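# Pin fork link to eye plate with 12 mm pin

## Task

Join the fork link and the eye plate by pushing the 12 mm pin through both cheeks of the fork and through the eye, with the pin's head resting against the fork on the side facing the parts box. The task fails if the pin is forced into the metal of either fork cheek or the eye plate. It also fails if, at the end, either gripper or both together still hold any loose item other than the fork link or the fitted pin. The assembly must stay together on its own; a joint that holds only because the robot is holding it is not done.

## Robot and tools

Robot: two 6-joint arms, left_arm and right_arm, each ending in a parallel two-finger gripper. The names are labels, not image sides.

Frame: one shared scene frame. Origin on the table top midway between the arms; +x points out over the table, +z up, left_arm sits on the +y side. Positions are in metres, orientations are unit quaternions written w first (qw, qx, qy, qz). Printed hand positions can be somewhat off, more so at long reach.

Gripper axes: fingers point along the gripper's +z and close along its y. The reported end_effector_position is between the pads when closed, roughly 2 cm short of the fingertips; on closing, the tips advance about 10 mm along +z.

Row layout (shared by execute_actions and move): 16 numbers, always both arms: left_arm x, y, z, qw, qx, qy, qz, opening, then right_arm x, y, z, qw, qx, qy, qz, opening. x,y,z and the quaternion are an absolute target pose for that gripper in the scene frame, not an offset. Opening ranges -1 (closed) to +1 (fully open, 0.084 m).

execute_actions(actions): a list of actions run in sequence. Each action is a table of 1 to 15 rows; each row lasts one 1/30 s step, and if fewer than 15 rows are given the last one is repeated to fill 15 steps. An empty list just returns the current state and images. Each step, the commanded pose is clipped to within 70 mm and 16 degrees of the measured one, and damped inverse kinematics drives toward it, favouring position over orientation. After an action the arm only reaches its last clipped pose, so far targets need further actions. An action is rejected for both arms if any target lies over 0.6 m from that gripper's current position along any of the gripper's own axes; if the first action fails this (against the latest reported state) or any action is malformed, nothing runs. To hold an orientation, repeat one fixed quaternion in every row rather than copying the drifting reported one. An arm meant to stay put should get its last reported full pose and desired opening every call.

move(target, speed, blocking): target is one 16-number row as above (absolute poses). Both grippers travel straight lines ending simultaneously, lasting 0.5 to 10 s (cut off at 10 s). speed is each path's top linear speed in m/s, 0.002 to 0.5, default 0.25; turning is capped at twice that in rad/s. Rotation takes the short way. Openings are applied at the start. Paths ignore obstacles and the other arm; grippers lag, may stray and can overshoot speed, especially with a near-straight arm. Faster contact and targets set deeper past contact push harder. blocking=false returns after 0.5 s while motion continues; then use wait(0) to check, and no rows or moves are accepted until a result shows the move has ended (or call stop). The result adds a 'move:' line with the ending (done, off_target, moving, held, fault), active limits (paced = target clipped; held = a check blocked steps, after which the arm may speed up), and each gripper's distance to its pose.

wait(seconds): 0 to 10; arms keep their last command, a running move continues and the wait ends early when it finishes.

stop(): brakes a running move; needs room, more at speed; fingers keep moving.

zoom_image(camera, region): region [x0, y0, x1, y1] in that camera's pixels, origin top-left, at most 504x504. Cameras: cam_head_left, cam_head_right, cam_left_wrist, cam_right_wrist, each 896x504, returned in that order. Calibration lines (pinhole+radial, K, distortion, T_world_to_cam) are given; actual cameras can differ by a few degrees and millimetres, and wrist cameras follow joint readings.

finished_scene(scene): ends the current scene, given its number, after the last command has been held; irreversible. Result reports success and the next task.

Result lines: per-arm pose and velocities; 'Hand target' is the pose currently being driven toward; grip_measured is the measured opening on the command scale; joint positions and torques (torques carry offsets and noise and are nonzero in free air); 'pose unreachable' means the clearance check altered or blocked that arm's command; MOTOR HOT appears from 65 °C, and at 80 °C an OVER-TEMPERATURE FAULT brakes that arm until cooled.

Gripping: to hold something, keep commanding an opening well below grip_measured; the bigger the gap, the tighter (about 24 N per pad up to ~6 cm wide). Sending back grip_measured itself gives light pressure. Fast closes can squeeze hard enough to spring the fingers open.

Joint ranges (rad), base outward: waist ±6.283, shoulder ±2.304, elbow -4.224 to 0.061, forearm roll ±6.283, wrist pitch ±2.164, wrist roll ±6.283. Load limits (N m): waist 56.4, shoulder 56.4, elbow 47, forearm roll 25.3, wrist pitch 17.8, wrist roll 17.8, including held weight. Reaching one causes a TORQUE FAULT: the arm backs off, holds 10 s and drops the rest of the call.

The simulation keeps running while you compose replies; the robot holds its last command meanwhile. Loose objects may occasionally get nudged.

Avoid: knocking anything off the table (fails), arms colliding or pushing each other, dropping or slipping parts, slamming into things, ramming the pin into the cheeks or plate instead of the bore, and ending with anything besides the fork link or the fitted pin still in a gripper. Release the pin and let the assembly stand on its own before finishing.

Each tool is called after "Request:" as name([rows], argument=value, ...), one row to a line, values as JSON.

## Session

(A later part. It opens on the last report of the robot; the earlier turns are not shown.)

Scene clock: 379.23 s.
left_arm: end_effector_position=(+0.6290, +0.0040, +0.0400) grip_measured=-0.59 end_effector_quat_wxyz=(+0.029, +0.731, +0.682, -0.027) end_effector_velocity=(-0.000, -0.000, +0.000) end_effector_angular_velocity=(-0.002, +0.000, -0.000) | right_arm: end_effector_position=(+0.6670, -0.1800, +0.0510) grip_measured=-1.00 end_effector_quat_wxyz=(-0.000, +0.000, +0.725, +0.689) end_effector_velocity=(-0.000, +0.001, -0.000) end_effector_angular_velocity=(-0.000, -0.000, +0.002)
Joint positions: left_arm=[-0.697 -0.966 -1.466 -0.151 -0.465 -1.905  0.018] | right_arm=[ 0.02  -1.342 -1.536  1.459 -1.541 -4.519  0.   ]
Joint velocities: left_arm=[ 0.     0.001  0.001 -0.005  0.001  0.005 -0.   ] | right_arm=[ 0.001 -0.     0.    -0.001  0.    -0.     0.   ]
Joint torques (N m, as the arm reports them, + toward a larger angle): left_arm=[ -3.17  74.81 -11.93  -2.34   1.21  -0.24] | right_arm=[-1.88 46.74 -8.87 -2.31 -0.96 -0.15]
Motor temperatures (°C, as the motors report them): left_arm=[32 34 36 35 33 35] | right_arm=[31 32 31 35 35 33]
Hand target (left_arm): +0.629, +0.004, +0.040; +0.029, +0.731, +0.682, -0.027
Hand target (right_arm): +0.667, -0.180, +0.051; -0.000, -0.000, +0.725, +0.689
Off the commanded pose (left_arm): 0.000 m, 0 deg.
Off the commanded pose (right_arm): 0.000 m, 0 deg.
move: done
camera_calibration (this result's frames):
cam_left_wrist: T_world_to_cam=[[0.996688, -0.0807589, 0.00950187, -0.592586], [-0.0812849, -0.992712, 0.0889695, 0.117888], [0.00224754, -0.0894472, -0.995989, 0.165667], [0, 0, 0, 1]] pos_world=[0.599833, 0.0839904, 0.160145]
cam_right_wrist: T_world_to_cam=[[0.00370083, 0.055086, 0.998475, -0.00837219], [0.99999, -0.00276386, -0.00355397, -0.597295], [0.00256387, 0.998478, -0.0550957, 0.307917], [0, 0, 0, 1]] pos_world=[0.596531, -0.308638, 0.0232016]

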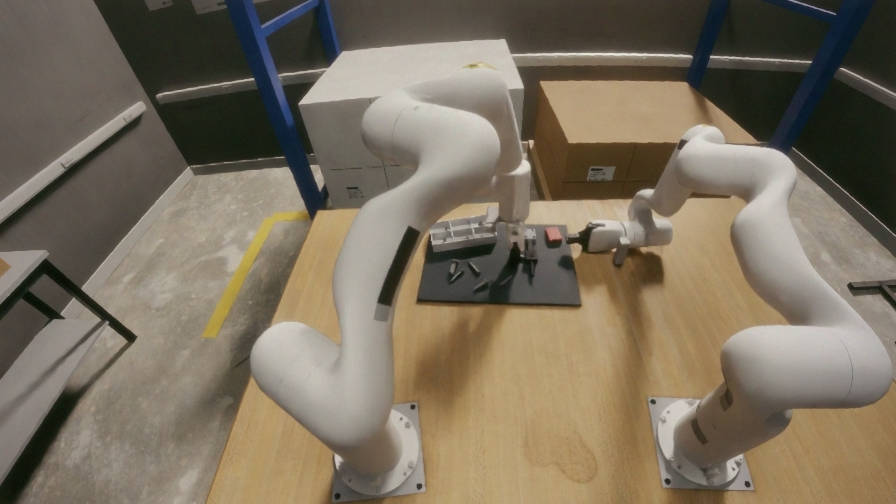

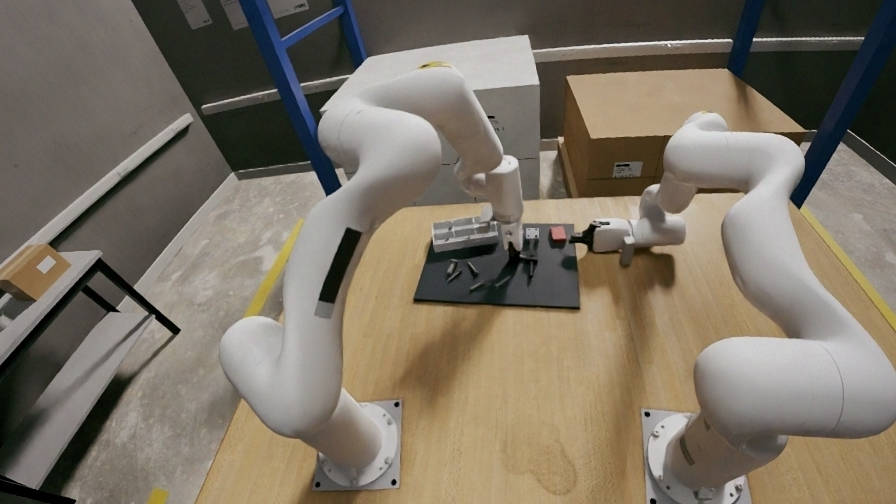

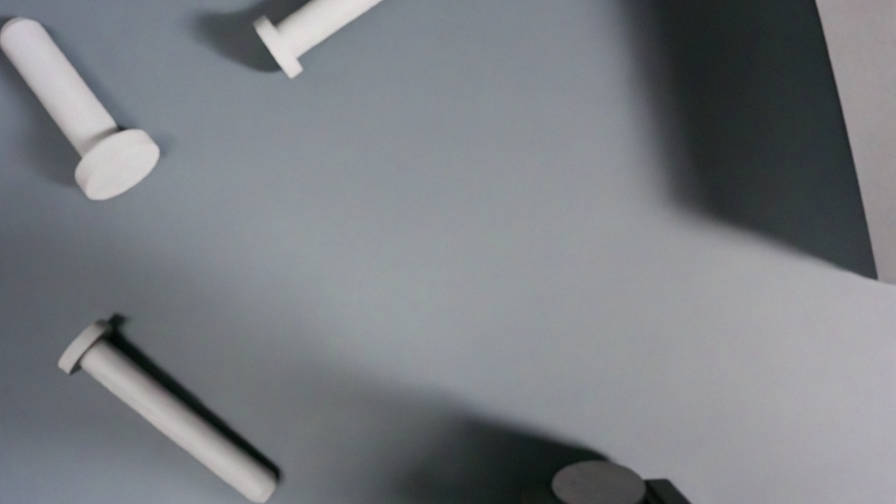

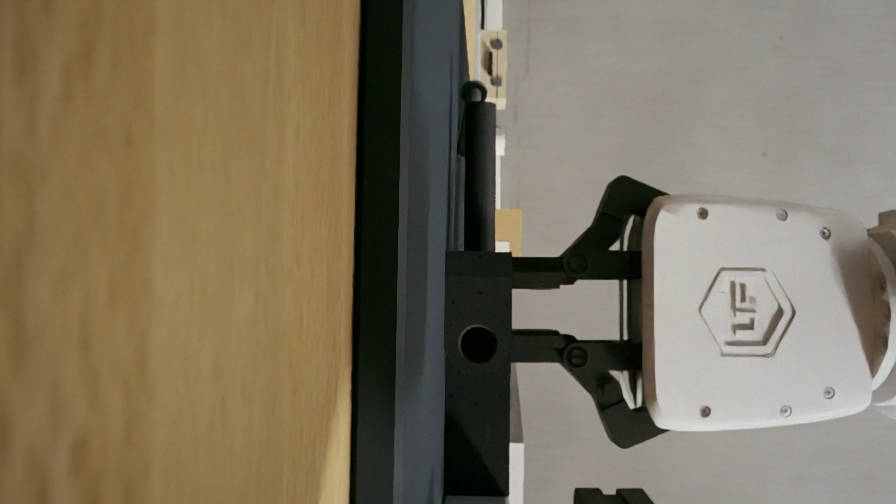

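Request:
move(target=[0.629,0.025,0.037,0,0.7313,0.682,0,-1,0.667,-0.18,0.051,0,0,0.725,0.689,-1], speed=0.02)

Request:
move(target=[0.629,0.025,0.037,0,0.7313,0.682,0,0,0.667,-0.18,0.051,0,0,0.725,0.689,-1])

Request:
move(target=[0.629,0.025,0.13,0,0.7313,0.682,0,0,0.667,-0.18,0.051,0,0,0.725,0.689,-1], speed=0.1)

Request:
move(target=[0.64,-0.05,0.13,0.0,0.7313,0.682,0,-1,0.667,-0.18,0.051,0,0,0.725,0.689,-1], speed=0.1)

Scene clock: 383.47 s.
left_arm: end_effector_position=(+0.6289, +0.0248, +0.0370) grip_measured=-0.59 end_effector_quat_wxyz=(+0.000, +0.731, +0.682, -0.000) end_effector_velocity=(+0.000, +0.003, -0.001) end_effector_angular_velocity=(+0.007, -0.001, +0.002) | right_arm: end_effector_position=(+0.6670, -0.1800, +0.0510) grip_measured=-1.00 end_effector_quat_wxyz=(-0.000, +0.000, +0.725, +0.689) end_effector_velocity=(+0.000, +0.000, +0.000) end_effector_angular_velocity=(-0.001, -0.001, +0.003)
Joint positions: left_arm=[-0.695 -0.968 -1.463 -0.001 -0.494 -2.035  0.018] | right_arm=[ 0.02  -1.342 -1.536  1.459 -1.541 -4.519  0.   ]
Joint velocities: left_arm=[ 0.001 -0.001  0.     0.014 -0.002 -0.014  0.   ] | right_arm=[ 0.001  0.    -0.001 -0.002  0.     0.     0.   ]
Joint torques (N m, as the arm reports them, + toward a larger angle): left_arm=[ 6.44 70.59 -9.84 -0.54  0.32 -0.14] | right_arm=[  1.34  45.23 -10.22  -0.84  -0.93  -0.08]
Motor temperatures (°C, as the motors report them): left_arm=[32 34 36 35 33 35] | right_arm=[31 32 31 35 35 33]
Hand target (left_arm): +0.629, +0.025, +0.037; +0.000, +0.731, +0.682, +0.000
Hand target (right_arm): +0.667, -0.180, +0.051; +0.000, +0.000, +0.725, +0.689
Off the commanded pose (left_arm): 0.000 m, 0 deg.
Off the commanded pose (right_arm): 0.000 m, 0 deg.
move: done
camera_calibration (this result's frames):
cam_left_wrist: T_world_to_cam=[[0.996645, -0.0817608, 0.00361994, -0.590516], [-0.0817978, -0.996581, 0.0116469, 0.142098], [0.0026553, -0.0119039, -0.999926, 0.162523], [0, 0, 0, 1]] pos_world=[0.599727, 0.0952656, 0.162994]
cam_right_wrist: T_world_to_cam=[[0.00370092, 0.0550859, 0.998475, -0.00837232], [0.99999, -0.00276378, -0.00355406, -0.597295], [0.00256378, 0.998478, -0.0550956, 0.307917], [0, 0, 0, 1]] pos_world=[0.596531, -0.308638, 0.0232016]

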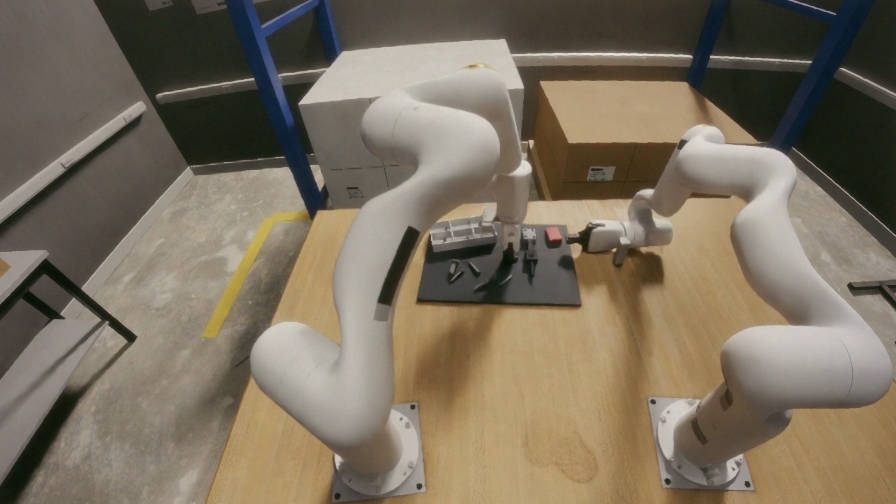

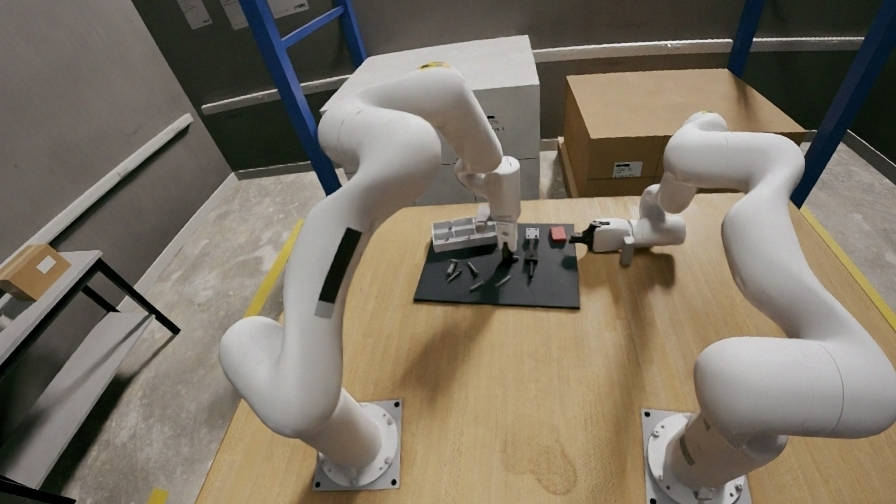

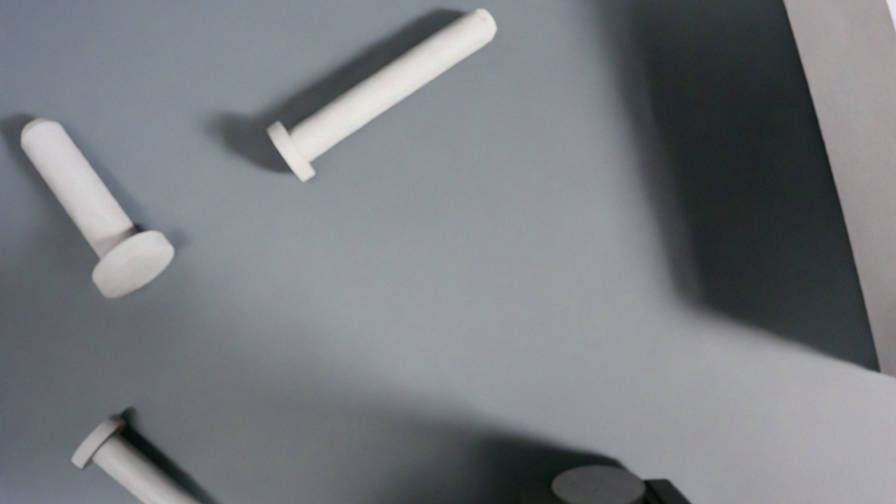

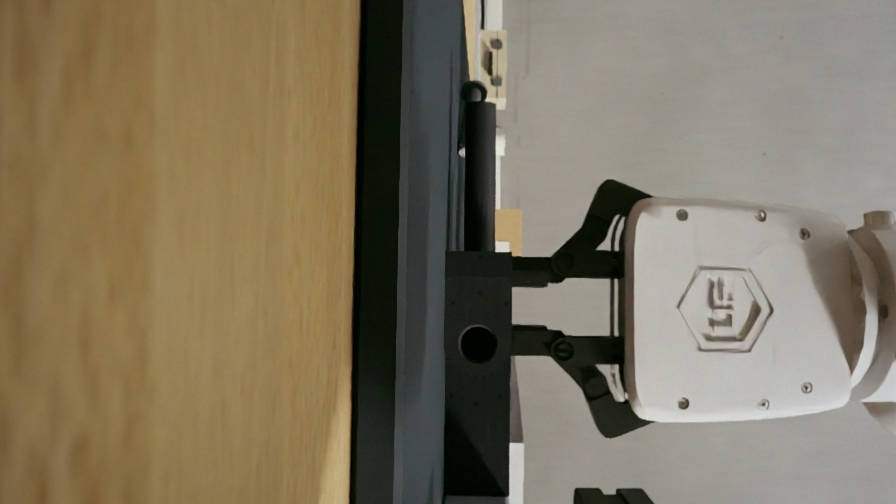

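Scene clock: 384.17 s.
left_arm: end_effector_position=(+0.6290, +0.0250, +0.0370) grip_measured=-0.01 end_effector_quat_wxyz=(+0.000, +0.731, +0.682, -0.000) end_effector_velocity=(+0.000, -0.000, +0.001) end_effector_angular_velocity=(+0.000, -0.000, -0.000) | right_arm: end_effector_position=(+0.6670, -0.1800, +0.0510) grip_measured=-1.00 end_effector_quat_wxyz=(+0.000, -0.000, +0.725, +0.689) end_effector_velocity=(-0.000, +0.000, -0.000) end_effector_angular_velocity=(-0.000, -0.000, +0.001)
Joint positions: left_arm=[-0.694 -0.968 -1.463 -0.    -0.495 -2.036  0.044] | right_arm=[ 0.02  -1.342 -1.536  1.459 -1.541 -4.519  0.   ]
Joint velocities: left_arm=[-0.     0.001 -0.     0.    -0.001 -0.     0.   ] | right_arm=[ 0. -0.  0. -0. -0. -0.  0.]
Joint torques (N m, as the arm reports them, + toward a larger angle): left_arm=[ 6.1  71.19 -9.53 -0.47  0.33 -0.21] | right_arm=[ -2.09  43.96 -10.59  -2.22  -0.73  -0.13]
Motor temperatures (°C, as the motors report them): left_arm=[32 34 36 35 33 35] | right_arm=[31 32 31 35 35 33]
Hand target (left_arm): +0.629, +0.025, +0.037; +0.000, +0.731, +0.682, +0.000
Hand target (right_arm): +0.667, -0.180, +0.051; -0.000, +0.000, +0.725, +0.689
Off the commanded pose (left_arm): 0.000 m, 0 deg.
Off the commanded pose (right_arm): 0.000 m, 0 deg.
move: done
camera_calibration (this result's frames):
cam_left_wrist: T_world_to_cam=[[0.996646, -0.0817625, 0.00336817, -0.590563], [-0.0817949, -0.996589, 0.0109633, 0.142294], [0.0024603, -0.011202, -0.999934, 0.162617], [0, 0, 0, 1]] pos_world=[0.599821, 0.0953443, 0.163036]
cam_right_wrist: T_world_to_cam=[[0.00370049, 0.055086, 0.998475, -0.00837204], [0.99999, -0.0027638, -0.00355363, -0.597295], [0.00256383, 0.998478, -0.0550957, 0.307917], [0, 0, 0, 1]] pos_world=[0.596531, -0.308638, 0.0232016]

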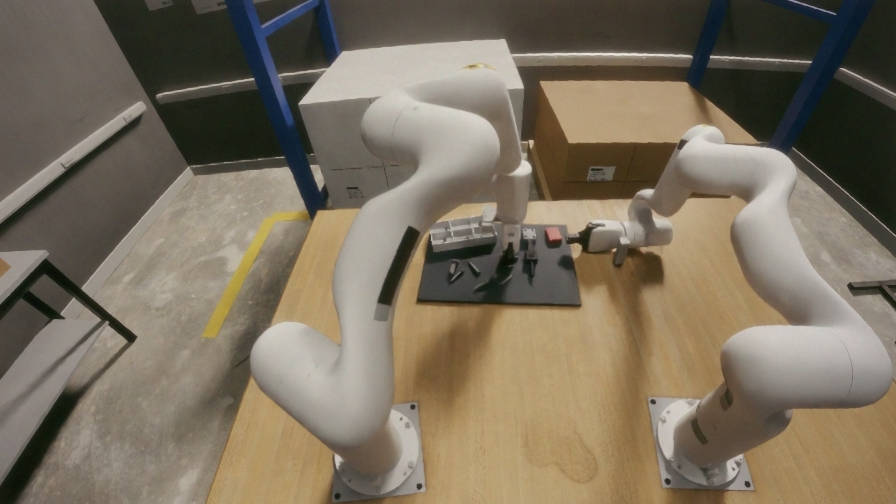

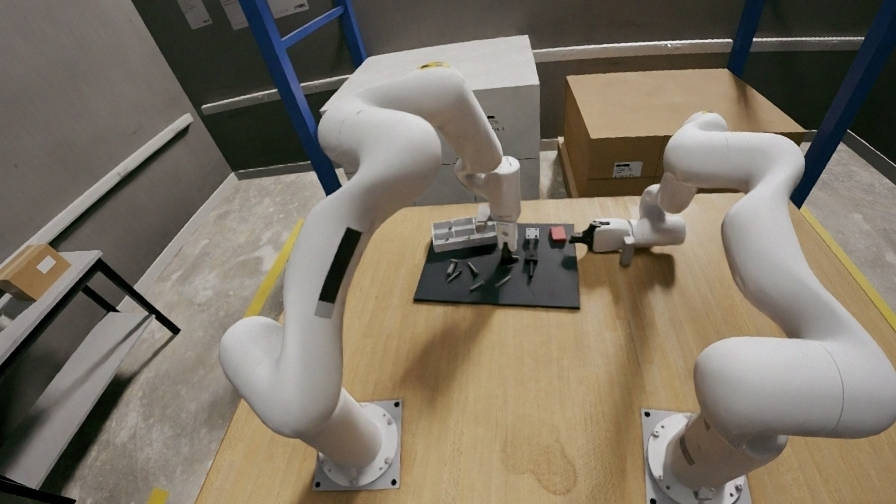

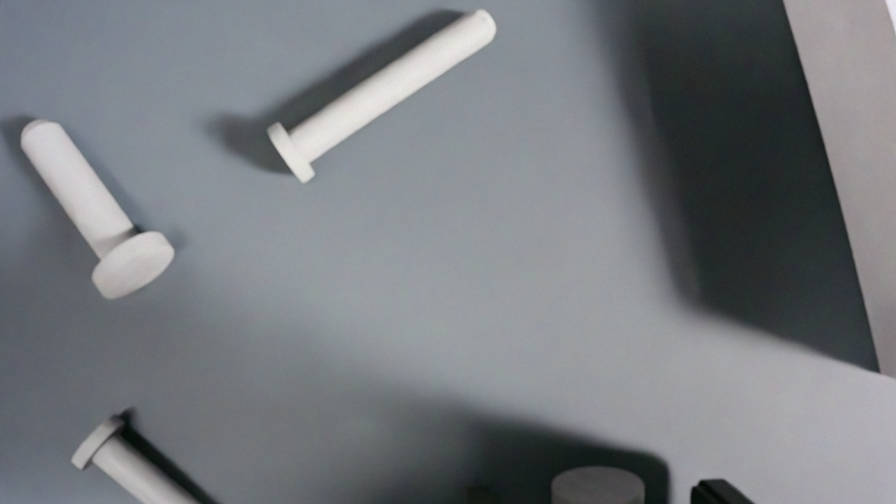

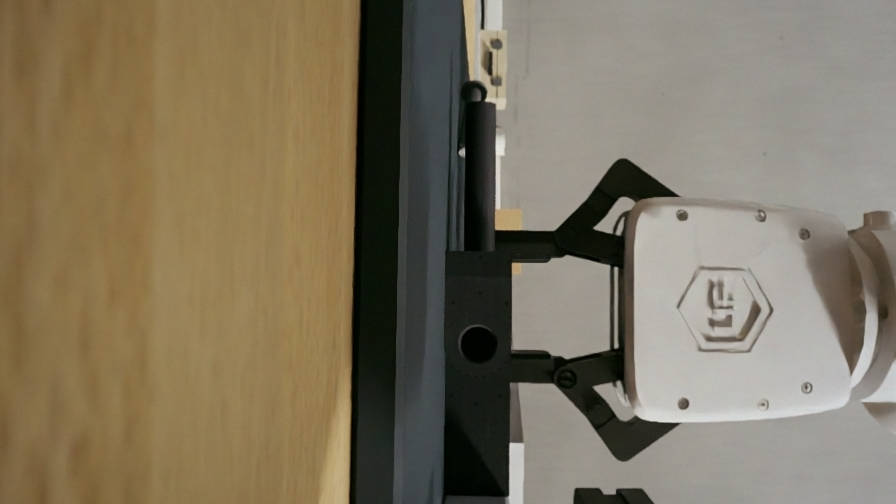

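Scene clock: 385.57 s.
left_arm: end_effector_position=(+0.6288, +0.0251, +0.1296) grip_measured=-0.01 end_effector_quat_wxyz=(-0.000, +0.731, +0.682, -0.000) end_effector_velocity=(+0.000, -0.001, +0.002) end_effector_angular_velocity=(-0.002, -0.001, +0.001) | right_arm: end_effector_position=(+0.6670, -0.1800, +0.0510) grip_measured=-1.00 end_effector_quat_wxyz=(+0.000, -0.000, +0.725, +0.689) end_effector_velocity=(+0.001, -0.001, +0.001) end_effector_angular_velocity=(+0.000, -0.001, -0.003)
Joint positions: left_arm=[-0.694 -0.816 -1.443 -0.    -0.627 -2.036  0.044] | right_arm=[ 0.02  -1.342 -1.536  1.459 -1.541 -4.519  0.   ]
Joint velocities: left_arm=[-0.     0.003 -0.    -0.001 -0.002  0.    -0.   ] | right_arm=[-0.001  0.001 -0.001  0.002  0.     0.     0.   ]
Joint torques (N m, as the arm reports them, + toward a larger angle): left_arm=[  6.64  68.89 -11.07  -0.48   0.33  -0.2 ] | right_arm=[-1.01 45.72 -9.76 -1.87 -0.65 -0.24]
Motor temperatures (°C, as the motors report them): left_arm=[32 34 36 35 33 35] | right_arm=[31 32 31 35 35 33]
Hand target (left_arm): +0.629, +0.025, +0.130; +0.000, +0.731, +0.682, -0.000
Hand target (right_arm): +0.667, -0.180, +0.051; -0.000, -0.000, +0.725, +0.689
Off the commanded pose (left_arm): 0.000 m, 0 deg.
Off the commanded pose (right_arm): 0.000 m, 0 deg.
move: done
camera_calibration (this result's frames):
cam_left_wrist: T_world_to_cam=[[0.996634, -0.0819237, 0.00297259, -0.590568], [-0.0819518, -0.996575, 0.0110536, 0.141416], [0.00205686, -0.01126, -0.999934, 0.255474], [0, 0, 0, 1]] pos_world=[0.599644, 0.0954271, 0.255649]
cam_right_wrist: T_world_to_cam=[[0.00370062, 0.0550859, 0.998475, -0.00837215], [0.99999, -0.00276389, -0.00355376, -0.597295], [0.00256392, 0.998478, -0.0550956, 0.307917], [0, 0, 0, 1]] pos_world=[0.596531, -0.308638, 0.0232016]

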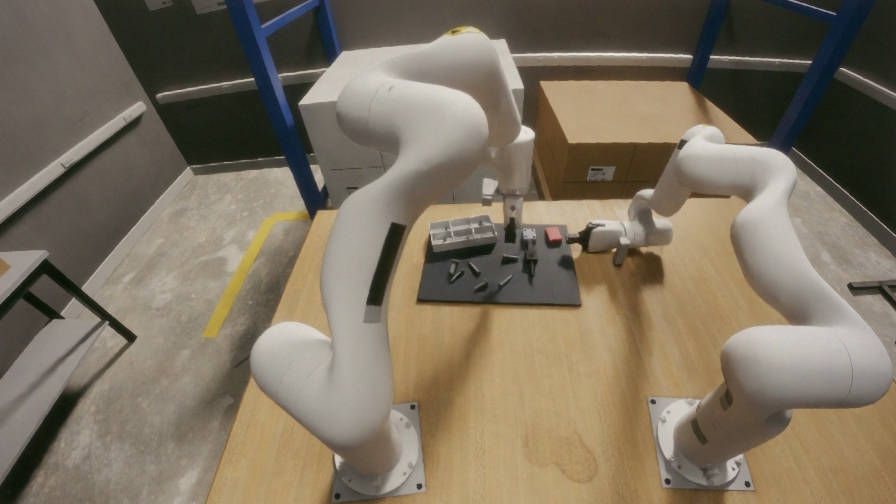

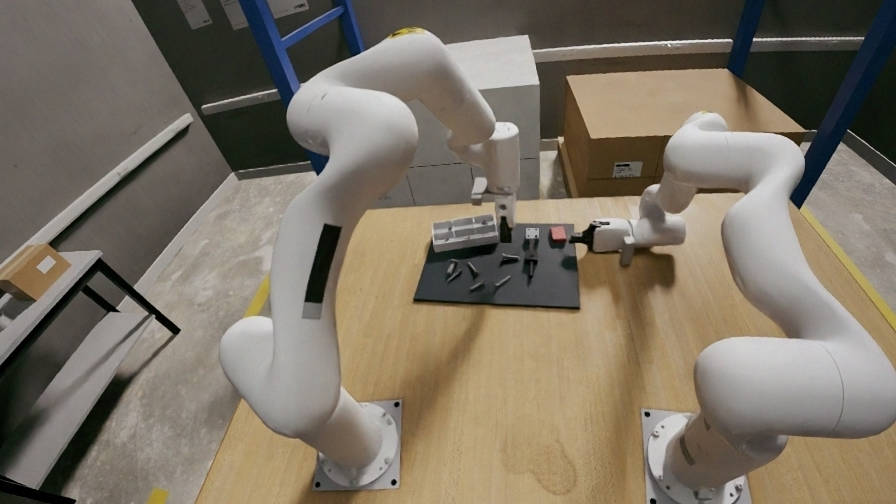

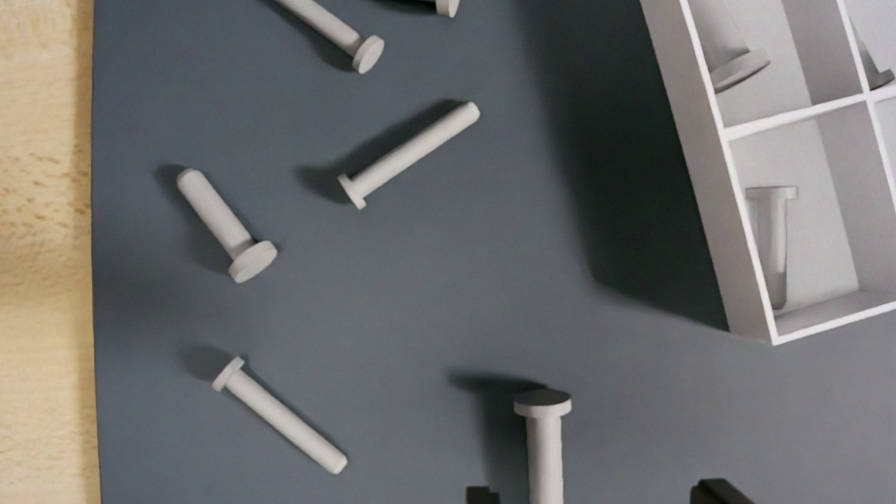

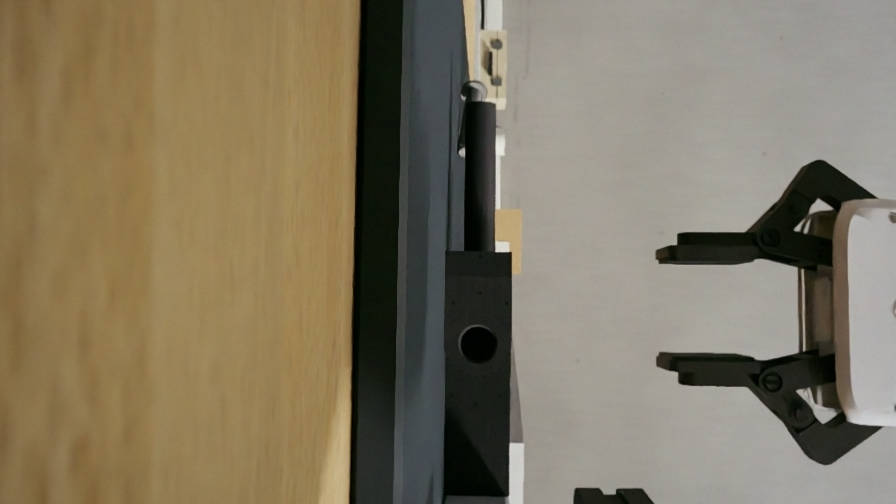

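Scene clock: 386.77 s.
left_arm: end_effector_position=(+0.6402, -0.0497, +0.1301) grip_measured=-1.00 end_effector_quat_wxyz=(+0.000, +0.731, +0.682, -0.000) end_effector_velocity=(+0.000, -0.002, -0.000) end_effector_angular_velocity=(+0.000, +0.001, +0.000) | right_arm: end_effector_position=(+0.6670, -0.1800, +0.0510) grip_measured=-1.00 end_effector_quat_wxyz=(+0.000, -0.000, +0.725, +0.689) end_effector_velocity=(-0.001, -0.001, -0.000) end_effector_angular_velocity=(-0.000, +0.001, +0.000)
Joint positions: left_arm=[-0.777 -0.931 -1.648 -0.    -0.718 -2.119  0.   ] | right_arm=[ 0.02  -1.342 -1.536  1.459 -1.541 -4.519  0.   ]
Joint velocities: left_arm=[-0.002 -0.005 -0.008 -0.    -0.004 -0.002  0.   ] | right_arm=[-0.002 -0.     0.001 -0.002  0.    -0.     0.   ]
Joint torques (N m, as the arm reports them, + toward a larger angle): left_arm=[  8.16  73.23 -11.61  -0.34   0.27  -0.16] | right_arm=[-0.55 45.76 -9.81 -1.52 -0.78 -0.17]
Motor temperatures (°C, as the motors report them): left_arm=[32 34 36 35 33 35] | right_arm=[31 32 31 35 35 33]
Hand target (left_arm): +0.640, -0.050, +0.130; -0.000, +0.731, +0.682, -0.000
Hand target (right_arm): +0.667, -0.180, +0.051; -0.000, -0.000, +0.725, +0.689
Off the commanded pose (left_arm): 0.000 m, 0 deg.
Off the commanded pose (right_arm): 0.000 m, 0 deg.
move: done
camera_calibration (this result's frames):
cam_left_wrist: T_world_to_cam=[[0.996645, -0.0817843, 0.00323055, -0.60815], [-0.0818155, -0.996585, 0.011125, 0.0676941], [0.00230967, -0.011352, -0.999933, 0.254965], [0, 0, 0, 1]] pos_world=[0.611059, 0.0206202, 0.256159]
cam_right_wrist: T_world_to_cam=[[0.00370069, 0.055086, 0.998475, -0.00837212], [0.99999, -0.00276389, -0.00355382, -0.597295], [0.00256391, 0.998478, -0.0550957, 0.307917], [0, 0, 0, 1]] pos_world=[0.596531, -0.308638, 0.0232016]

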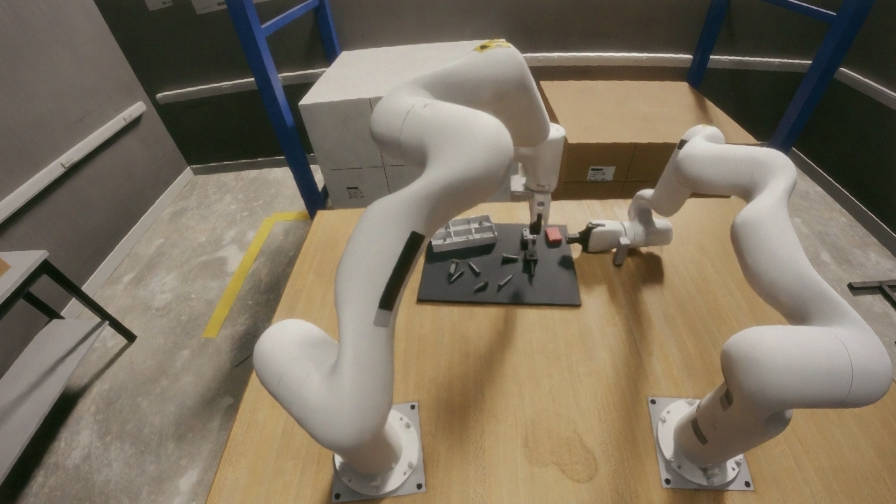

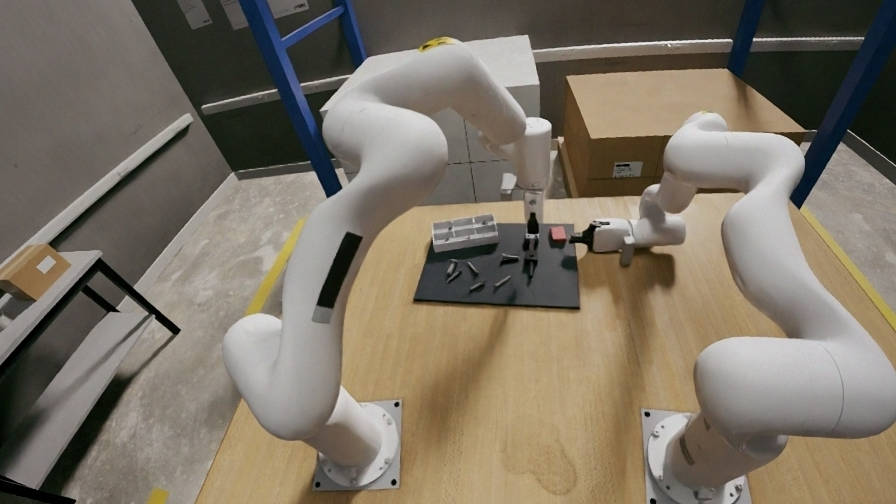

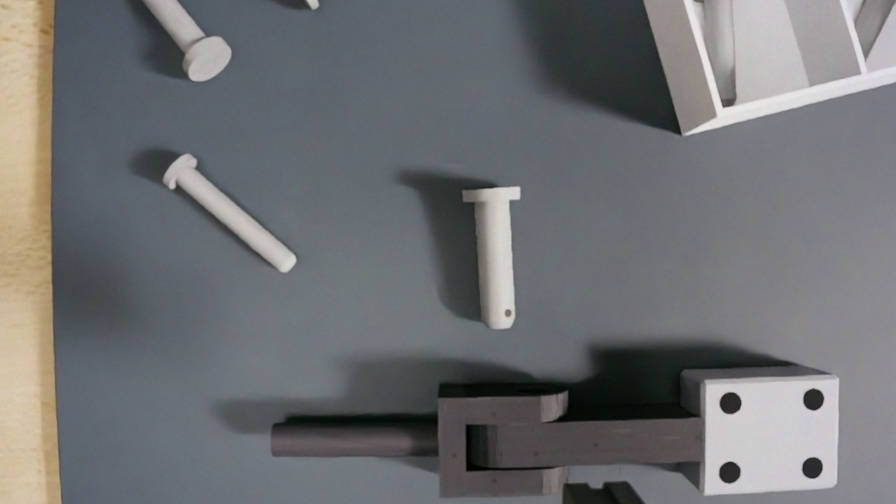

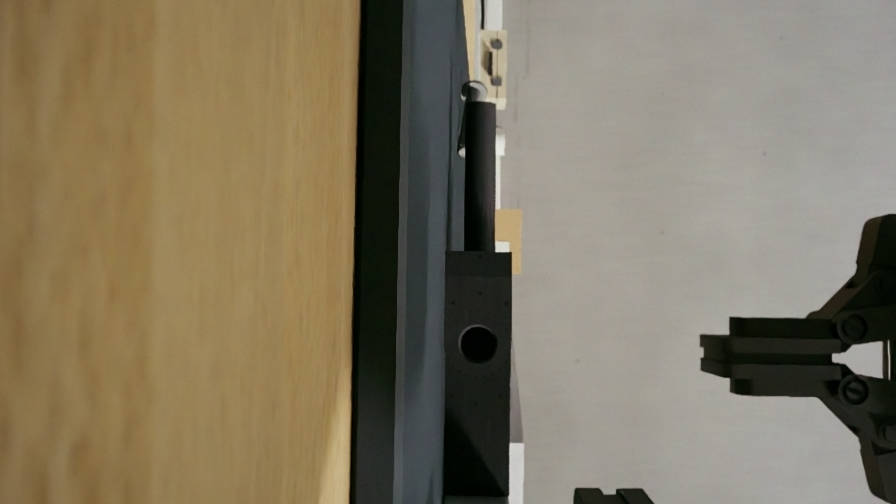

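Request:
move(target=[0.565,-0.039,0.09,0,0.9994,-0.035,0,0,0.667,-0.18,0.051,0,0,0.725,0.689,-1], speed=0.4)

Request:
move(target=[0.565,-0.039,0.036,0,0.9994,-0.035,0,0,0.667,-0.18,0.051,0,0,0.725,0.689,-1], speed=0.05)

Scene clock: 392.73 s.
left_arm: end_effector_position=(+0.5651, -0.0391, +0.0900) grip_measured=-0.01 end_effector_quat_wxyz=(-0.000, +0.999, -0.035, +0.000) end_effector_velocity=(-0.001, -0.001, +0.000) end_effector_angular_velocity=(-0.004, +0.003, -0.009) | right_arm: end_effector_position=(+0.6670, -0.1800, +0.0510) grip_measured=-1.00 end_effector_quat_wxyz=(+0.000, -0.000, +0.725, +0.689) end_effector_velocity=(+0.000, +0.000, +0.000) end_effector_angular_velocity=(-0.000, -0.000, +0.001)
Joint positions: left_arm=[-0.832 -0.845 -1.385  0.002 -0.54  -0.606  0.044] | right_arm=[ 0.02  -1.342 -1.536  1.459 -1.541 -4.519  0.   ]
Joint velocities: left_arm=[ 0.     0.001  0.001 -0.01   0.     0.018 -0.   ] | right_arm=[ 0.001 -0.    -0.001  0.     0.     0.     0.   ]
Joint torques (N m, as the arm reports them, + toward a larger angle): left_arm=[ 5.99 67.24 -9.92  0.01  0.41 -0.19] | right_arm=[-1.19 44.61 -9.72 -1.79 -0.67  0.08]
Motor temperatures (°C, as the motors report them): left_arm=[32 34 36 35 33 35] | right_arm=[31 32 31 35 35 33]
Hand target (left_arm): +0.565, -0.039, +0.090; -0.000, +0.999, -0.035, +0.000
Hand target (right_arm): +0.667, -0.180, +0.051; -0.000, -0.000, +0.725, +0.689
Off the commanded pose (left_arm): 0.000 m, 0 deg.
Off the commanded pose (right_arm): 0.000 m, 0 deg.
move: done
camera_calibration (this result's frames):
cam_left_wrist: T_world_to_cam=[[-0.0810666, -0.996705, 0.00267144, 0.0409981], [-0.996651, 0.0810904, 0.0105011, 0.63173], [-0.0106831, -0.0018112, -0.999941, 0.222798], [0, 0, 0, 1]] pos_world=[0.635318, -0.00996073, 0.216042]
cam_right_wrist: T_world_to_cam=[[0.00370067, 0.055086, 0.998475, -0.00837214], [0.99999, -0.00276387, -0.0035538, -0.597295], [0.00256389, 0.998478, -0.0550957, 0.307917], [0, 0, 0, 1]] pos_world=[0.596531, -0.308638, 0.0232016]

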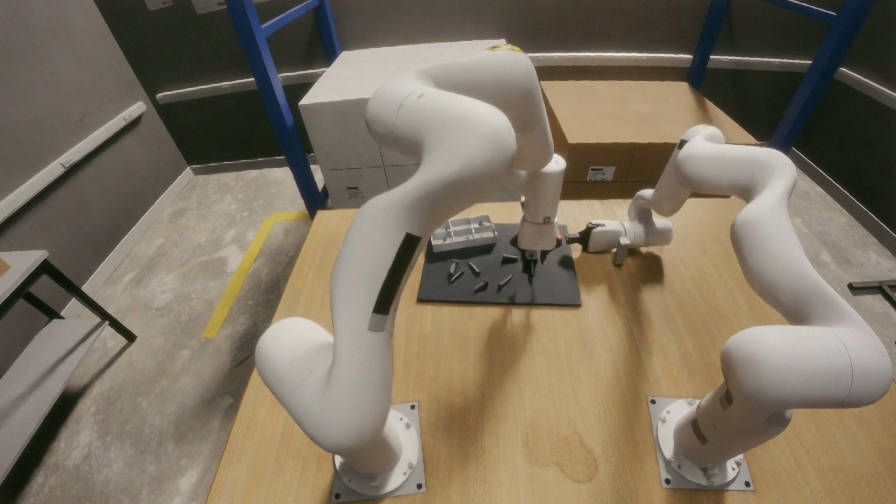

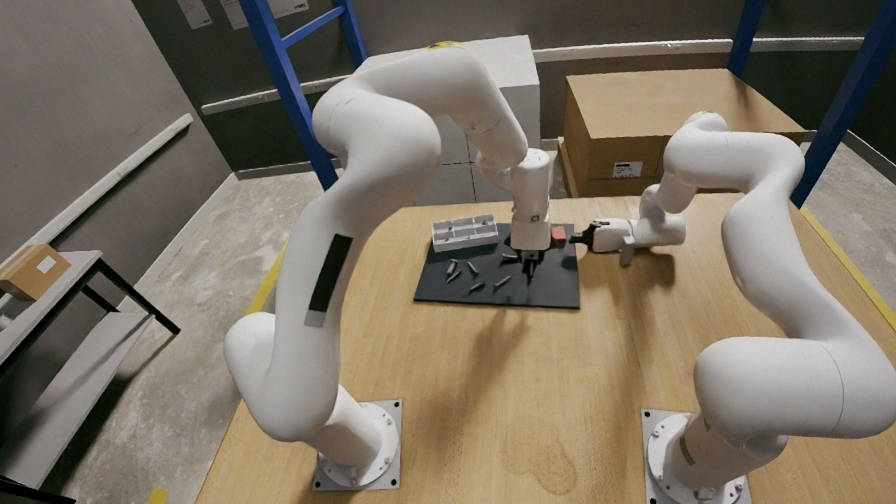

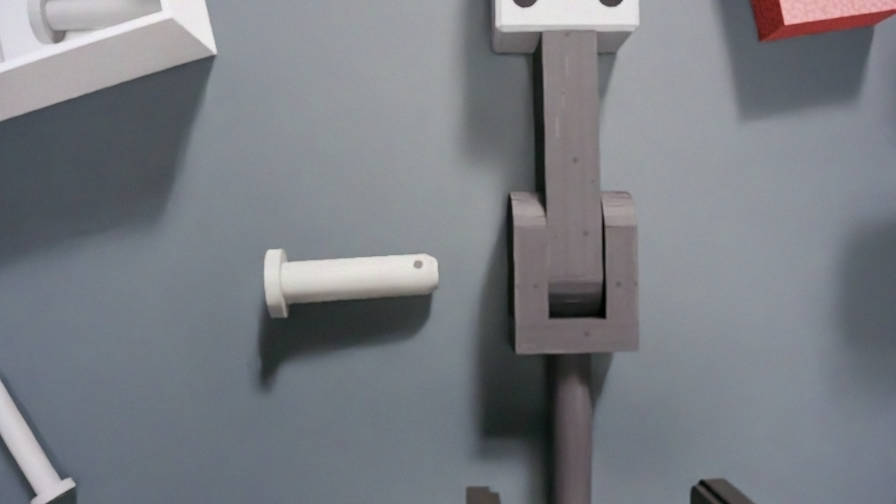

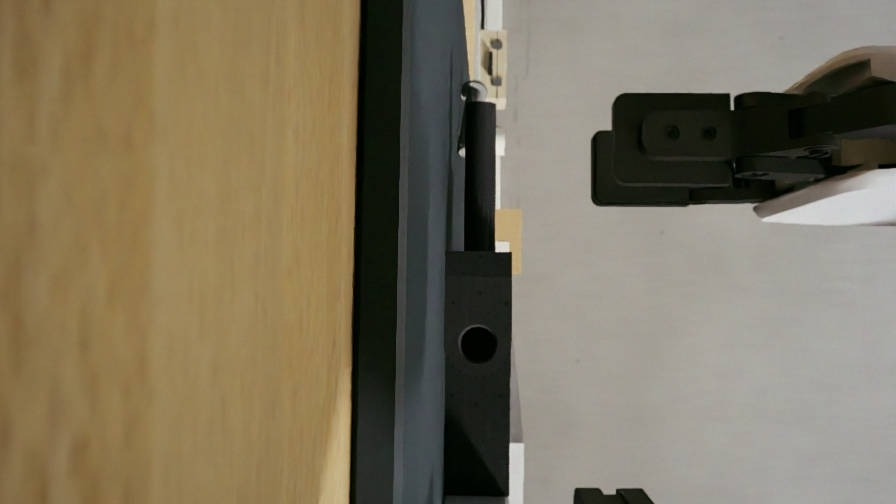

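Scene clock: 394.17 s.
left_arm: end_effector_position=(+0.5651, -0.0391, +0.0363) grip_measured=-0.01 end_effector_quat_wxyz=(-0.000, +0.999, -0.035, +0.000) end_effector_velocity=(+0.000, +0.000, -0.003) end_effector_angular_velocity=(+0.000, +0.001, +0.001) | right_arm: end_effector_position=(+0.6670, -0.1800, +0.0510) grip_measured=-1.00 end_effector_quat_wxyz=(-0.000, +0.000, +0.725, +0.689) end_effector_velocity=(-0.001, +0.000, -0.000) end_effector_angular_velocity=(+0.000, +0.003, +0.000)
Joint positions: left_arm=[-0.832 -0.938 -1.403  0.    -0.464 -0.603  0.044] | right_arm=[ 0.02  -1.342 -1.536  1.459 -1.541 -4.519  0.   ]
Joint velocities: left_arm=[ 0.001 -0.006 -0.001 -0.001  0.003  0.    -0.   ] | right_arm=[ 0.    -0.     0.002 -0.     0.     0.001  0.   ]
Joint torques (N m, as the arm reports them, + toward a larger angle): left_arm=[ 5.4  70.56 -9.26 -0.48  0.42 -0.2 ] | right_arm=[-0.14 47.49 -9.59 -1.49 -0.85 -0.24]
Motor temperatures (°C, as the motors report them): left_arm=[32 34 36 35 33 35] | right_arm=[31 32 31 35 35 33]
Hand target (left_arm): +0.565, -0.039, +0.036; -0.000, +0.999, -0.035, +0.000
Hand target (right_arm): +0.667, -0.180, +0.051; -0.000, -0.000, +0.725, +0.689
Off the commanded pose (left_arm): 0.000 m, 0 deg.
Off the commanded pose (right_arm): 0.000 m, 0 deg.
move: done
camera_calibration (this result's frames):
cam_left_wrist: T_world_to_cam=[[-0.081953, -0.996631, 0.00332968, 0.0416679], [-0.996576, 0.0819843, 0.0107075, 0.632358], [-0.0109444, -0.00244077, -0.999937, 0.16929], [0, 0, 0, 1]] pos_world=[0.635461, -0.00990271, 0.16237]
cam_right_wrist: T_world_to_cam=[[0.00370093, 0.0550861, 0.998475, -0.00837225], [0.99999, -0.00276383, -0.00355406, -0.597295], [0.00256383, 0.998478, -0.0550957, 0.307917], [0, 0, 0, 1]] pos_world=[0.596531, -0.308638, 0.0232016]

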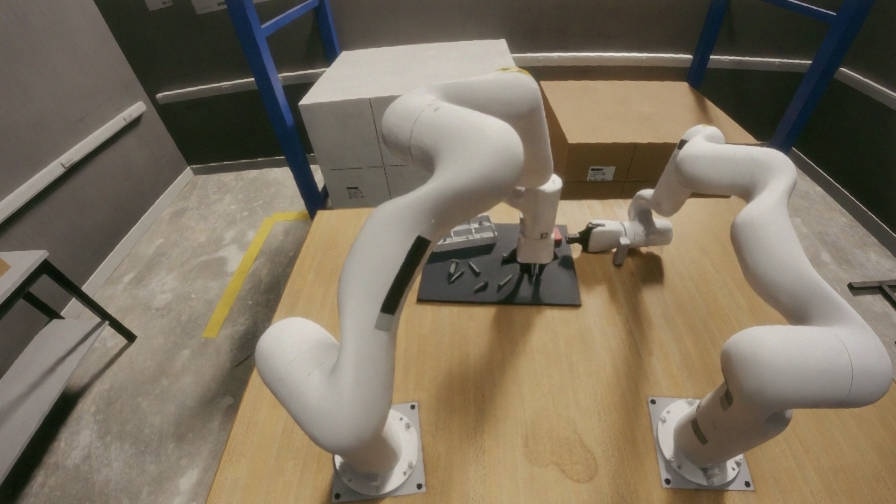

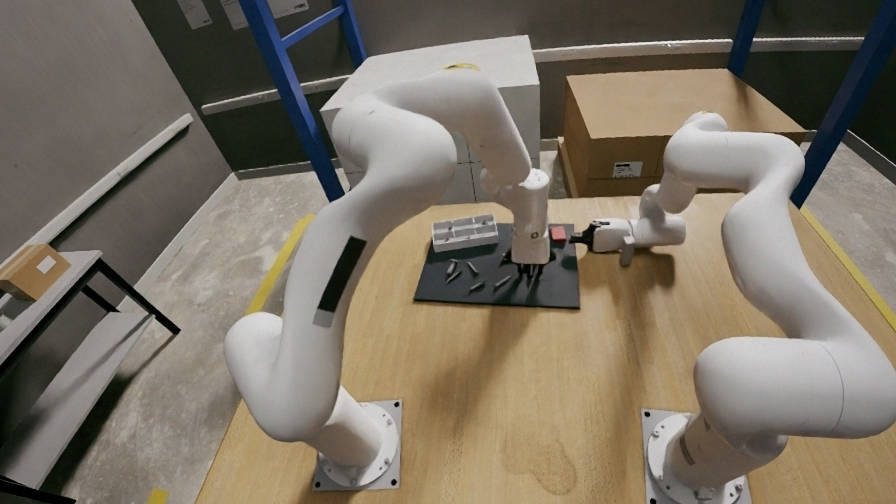

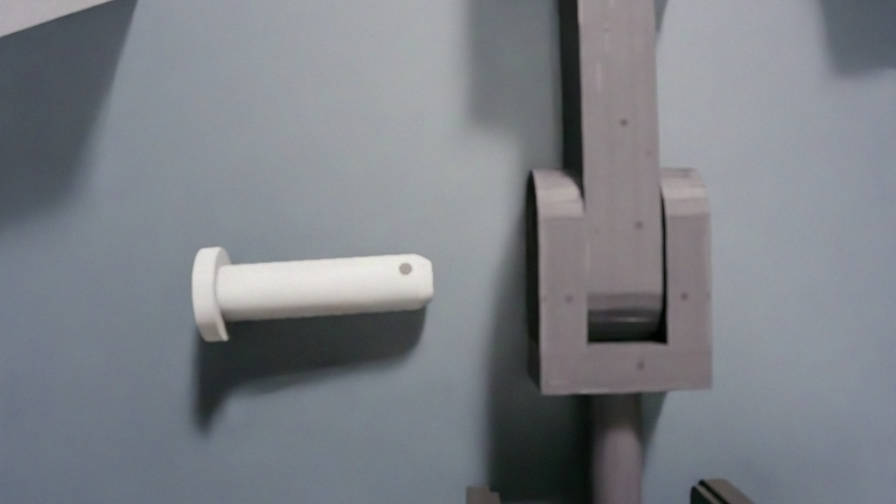

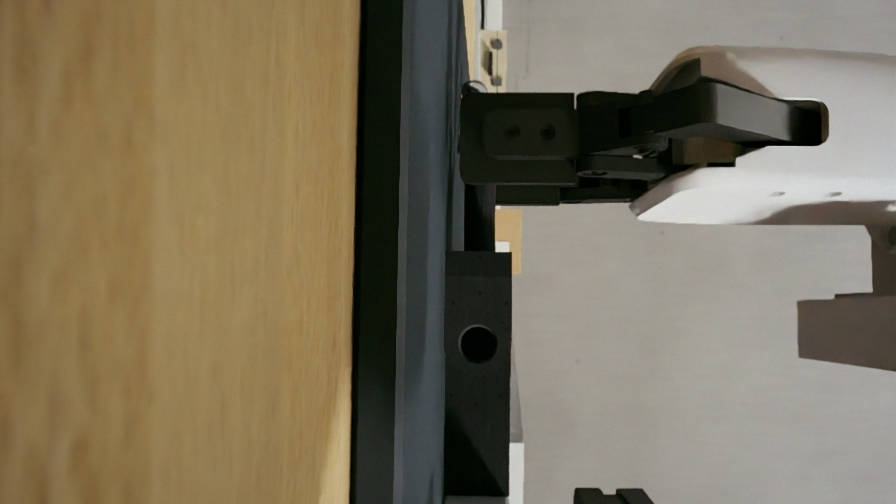

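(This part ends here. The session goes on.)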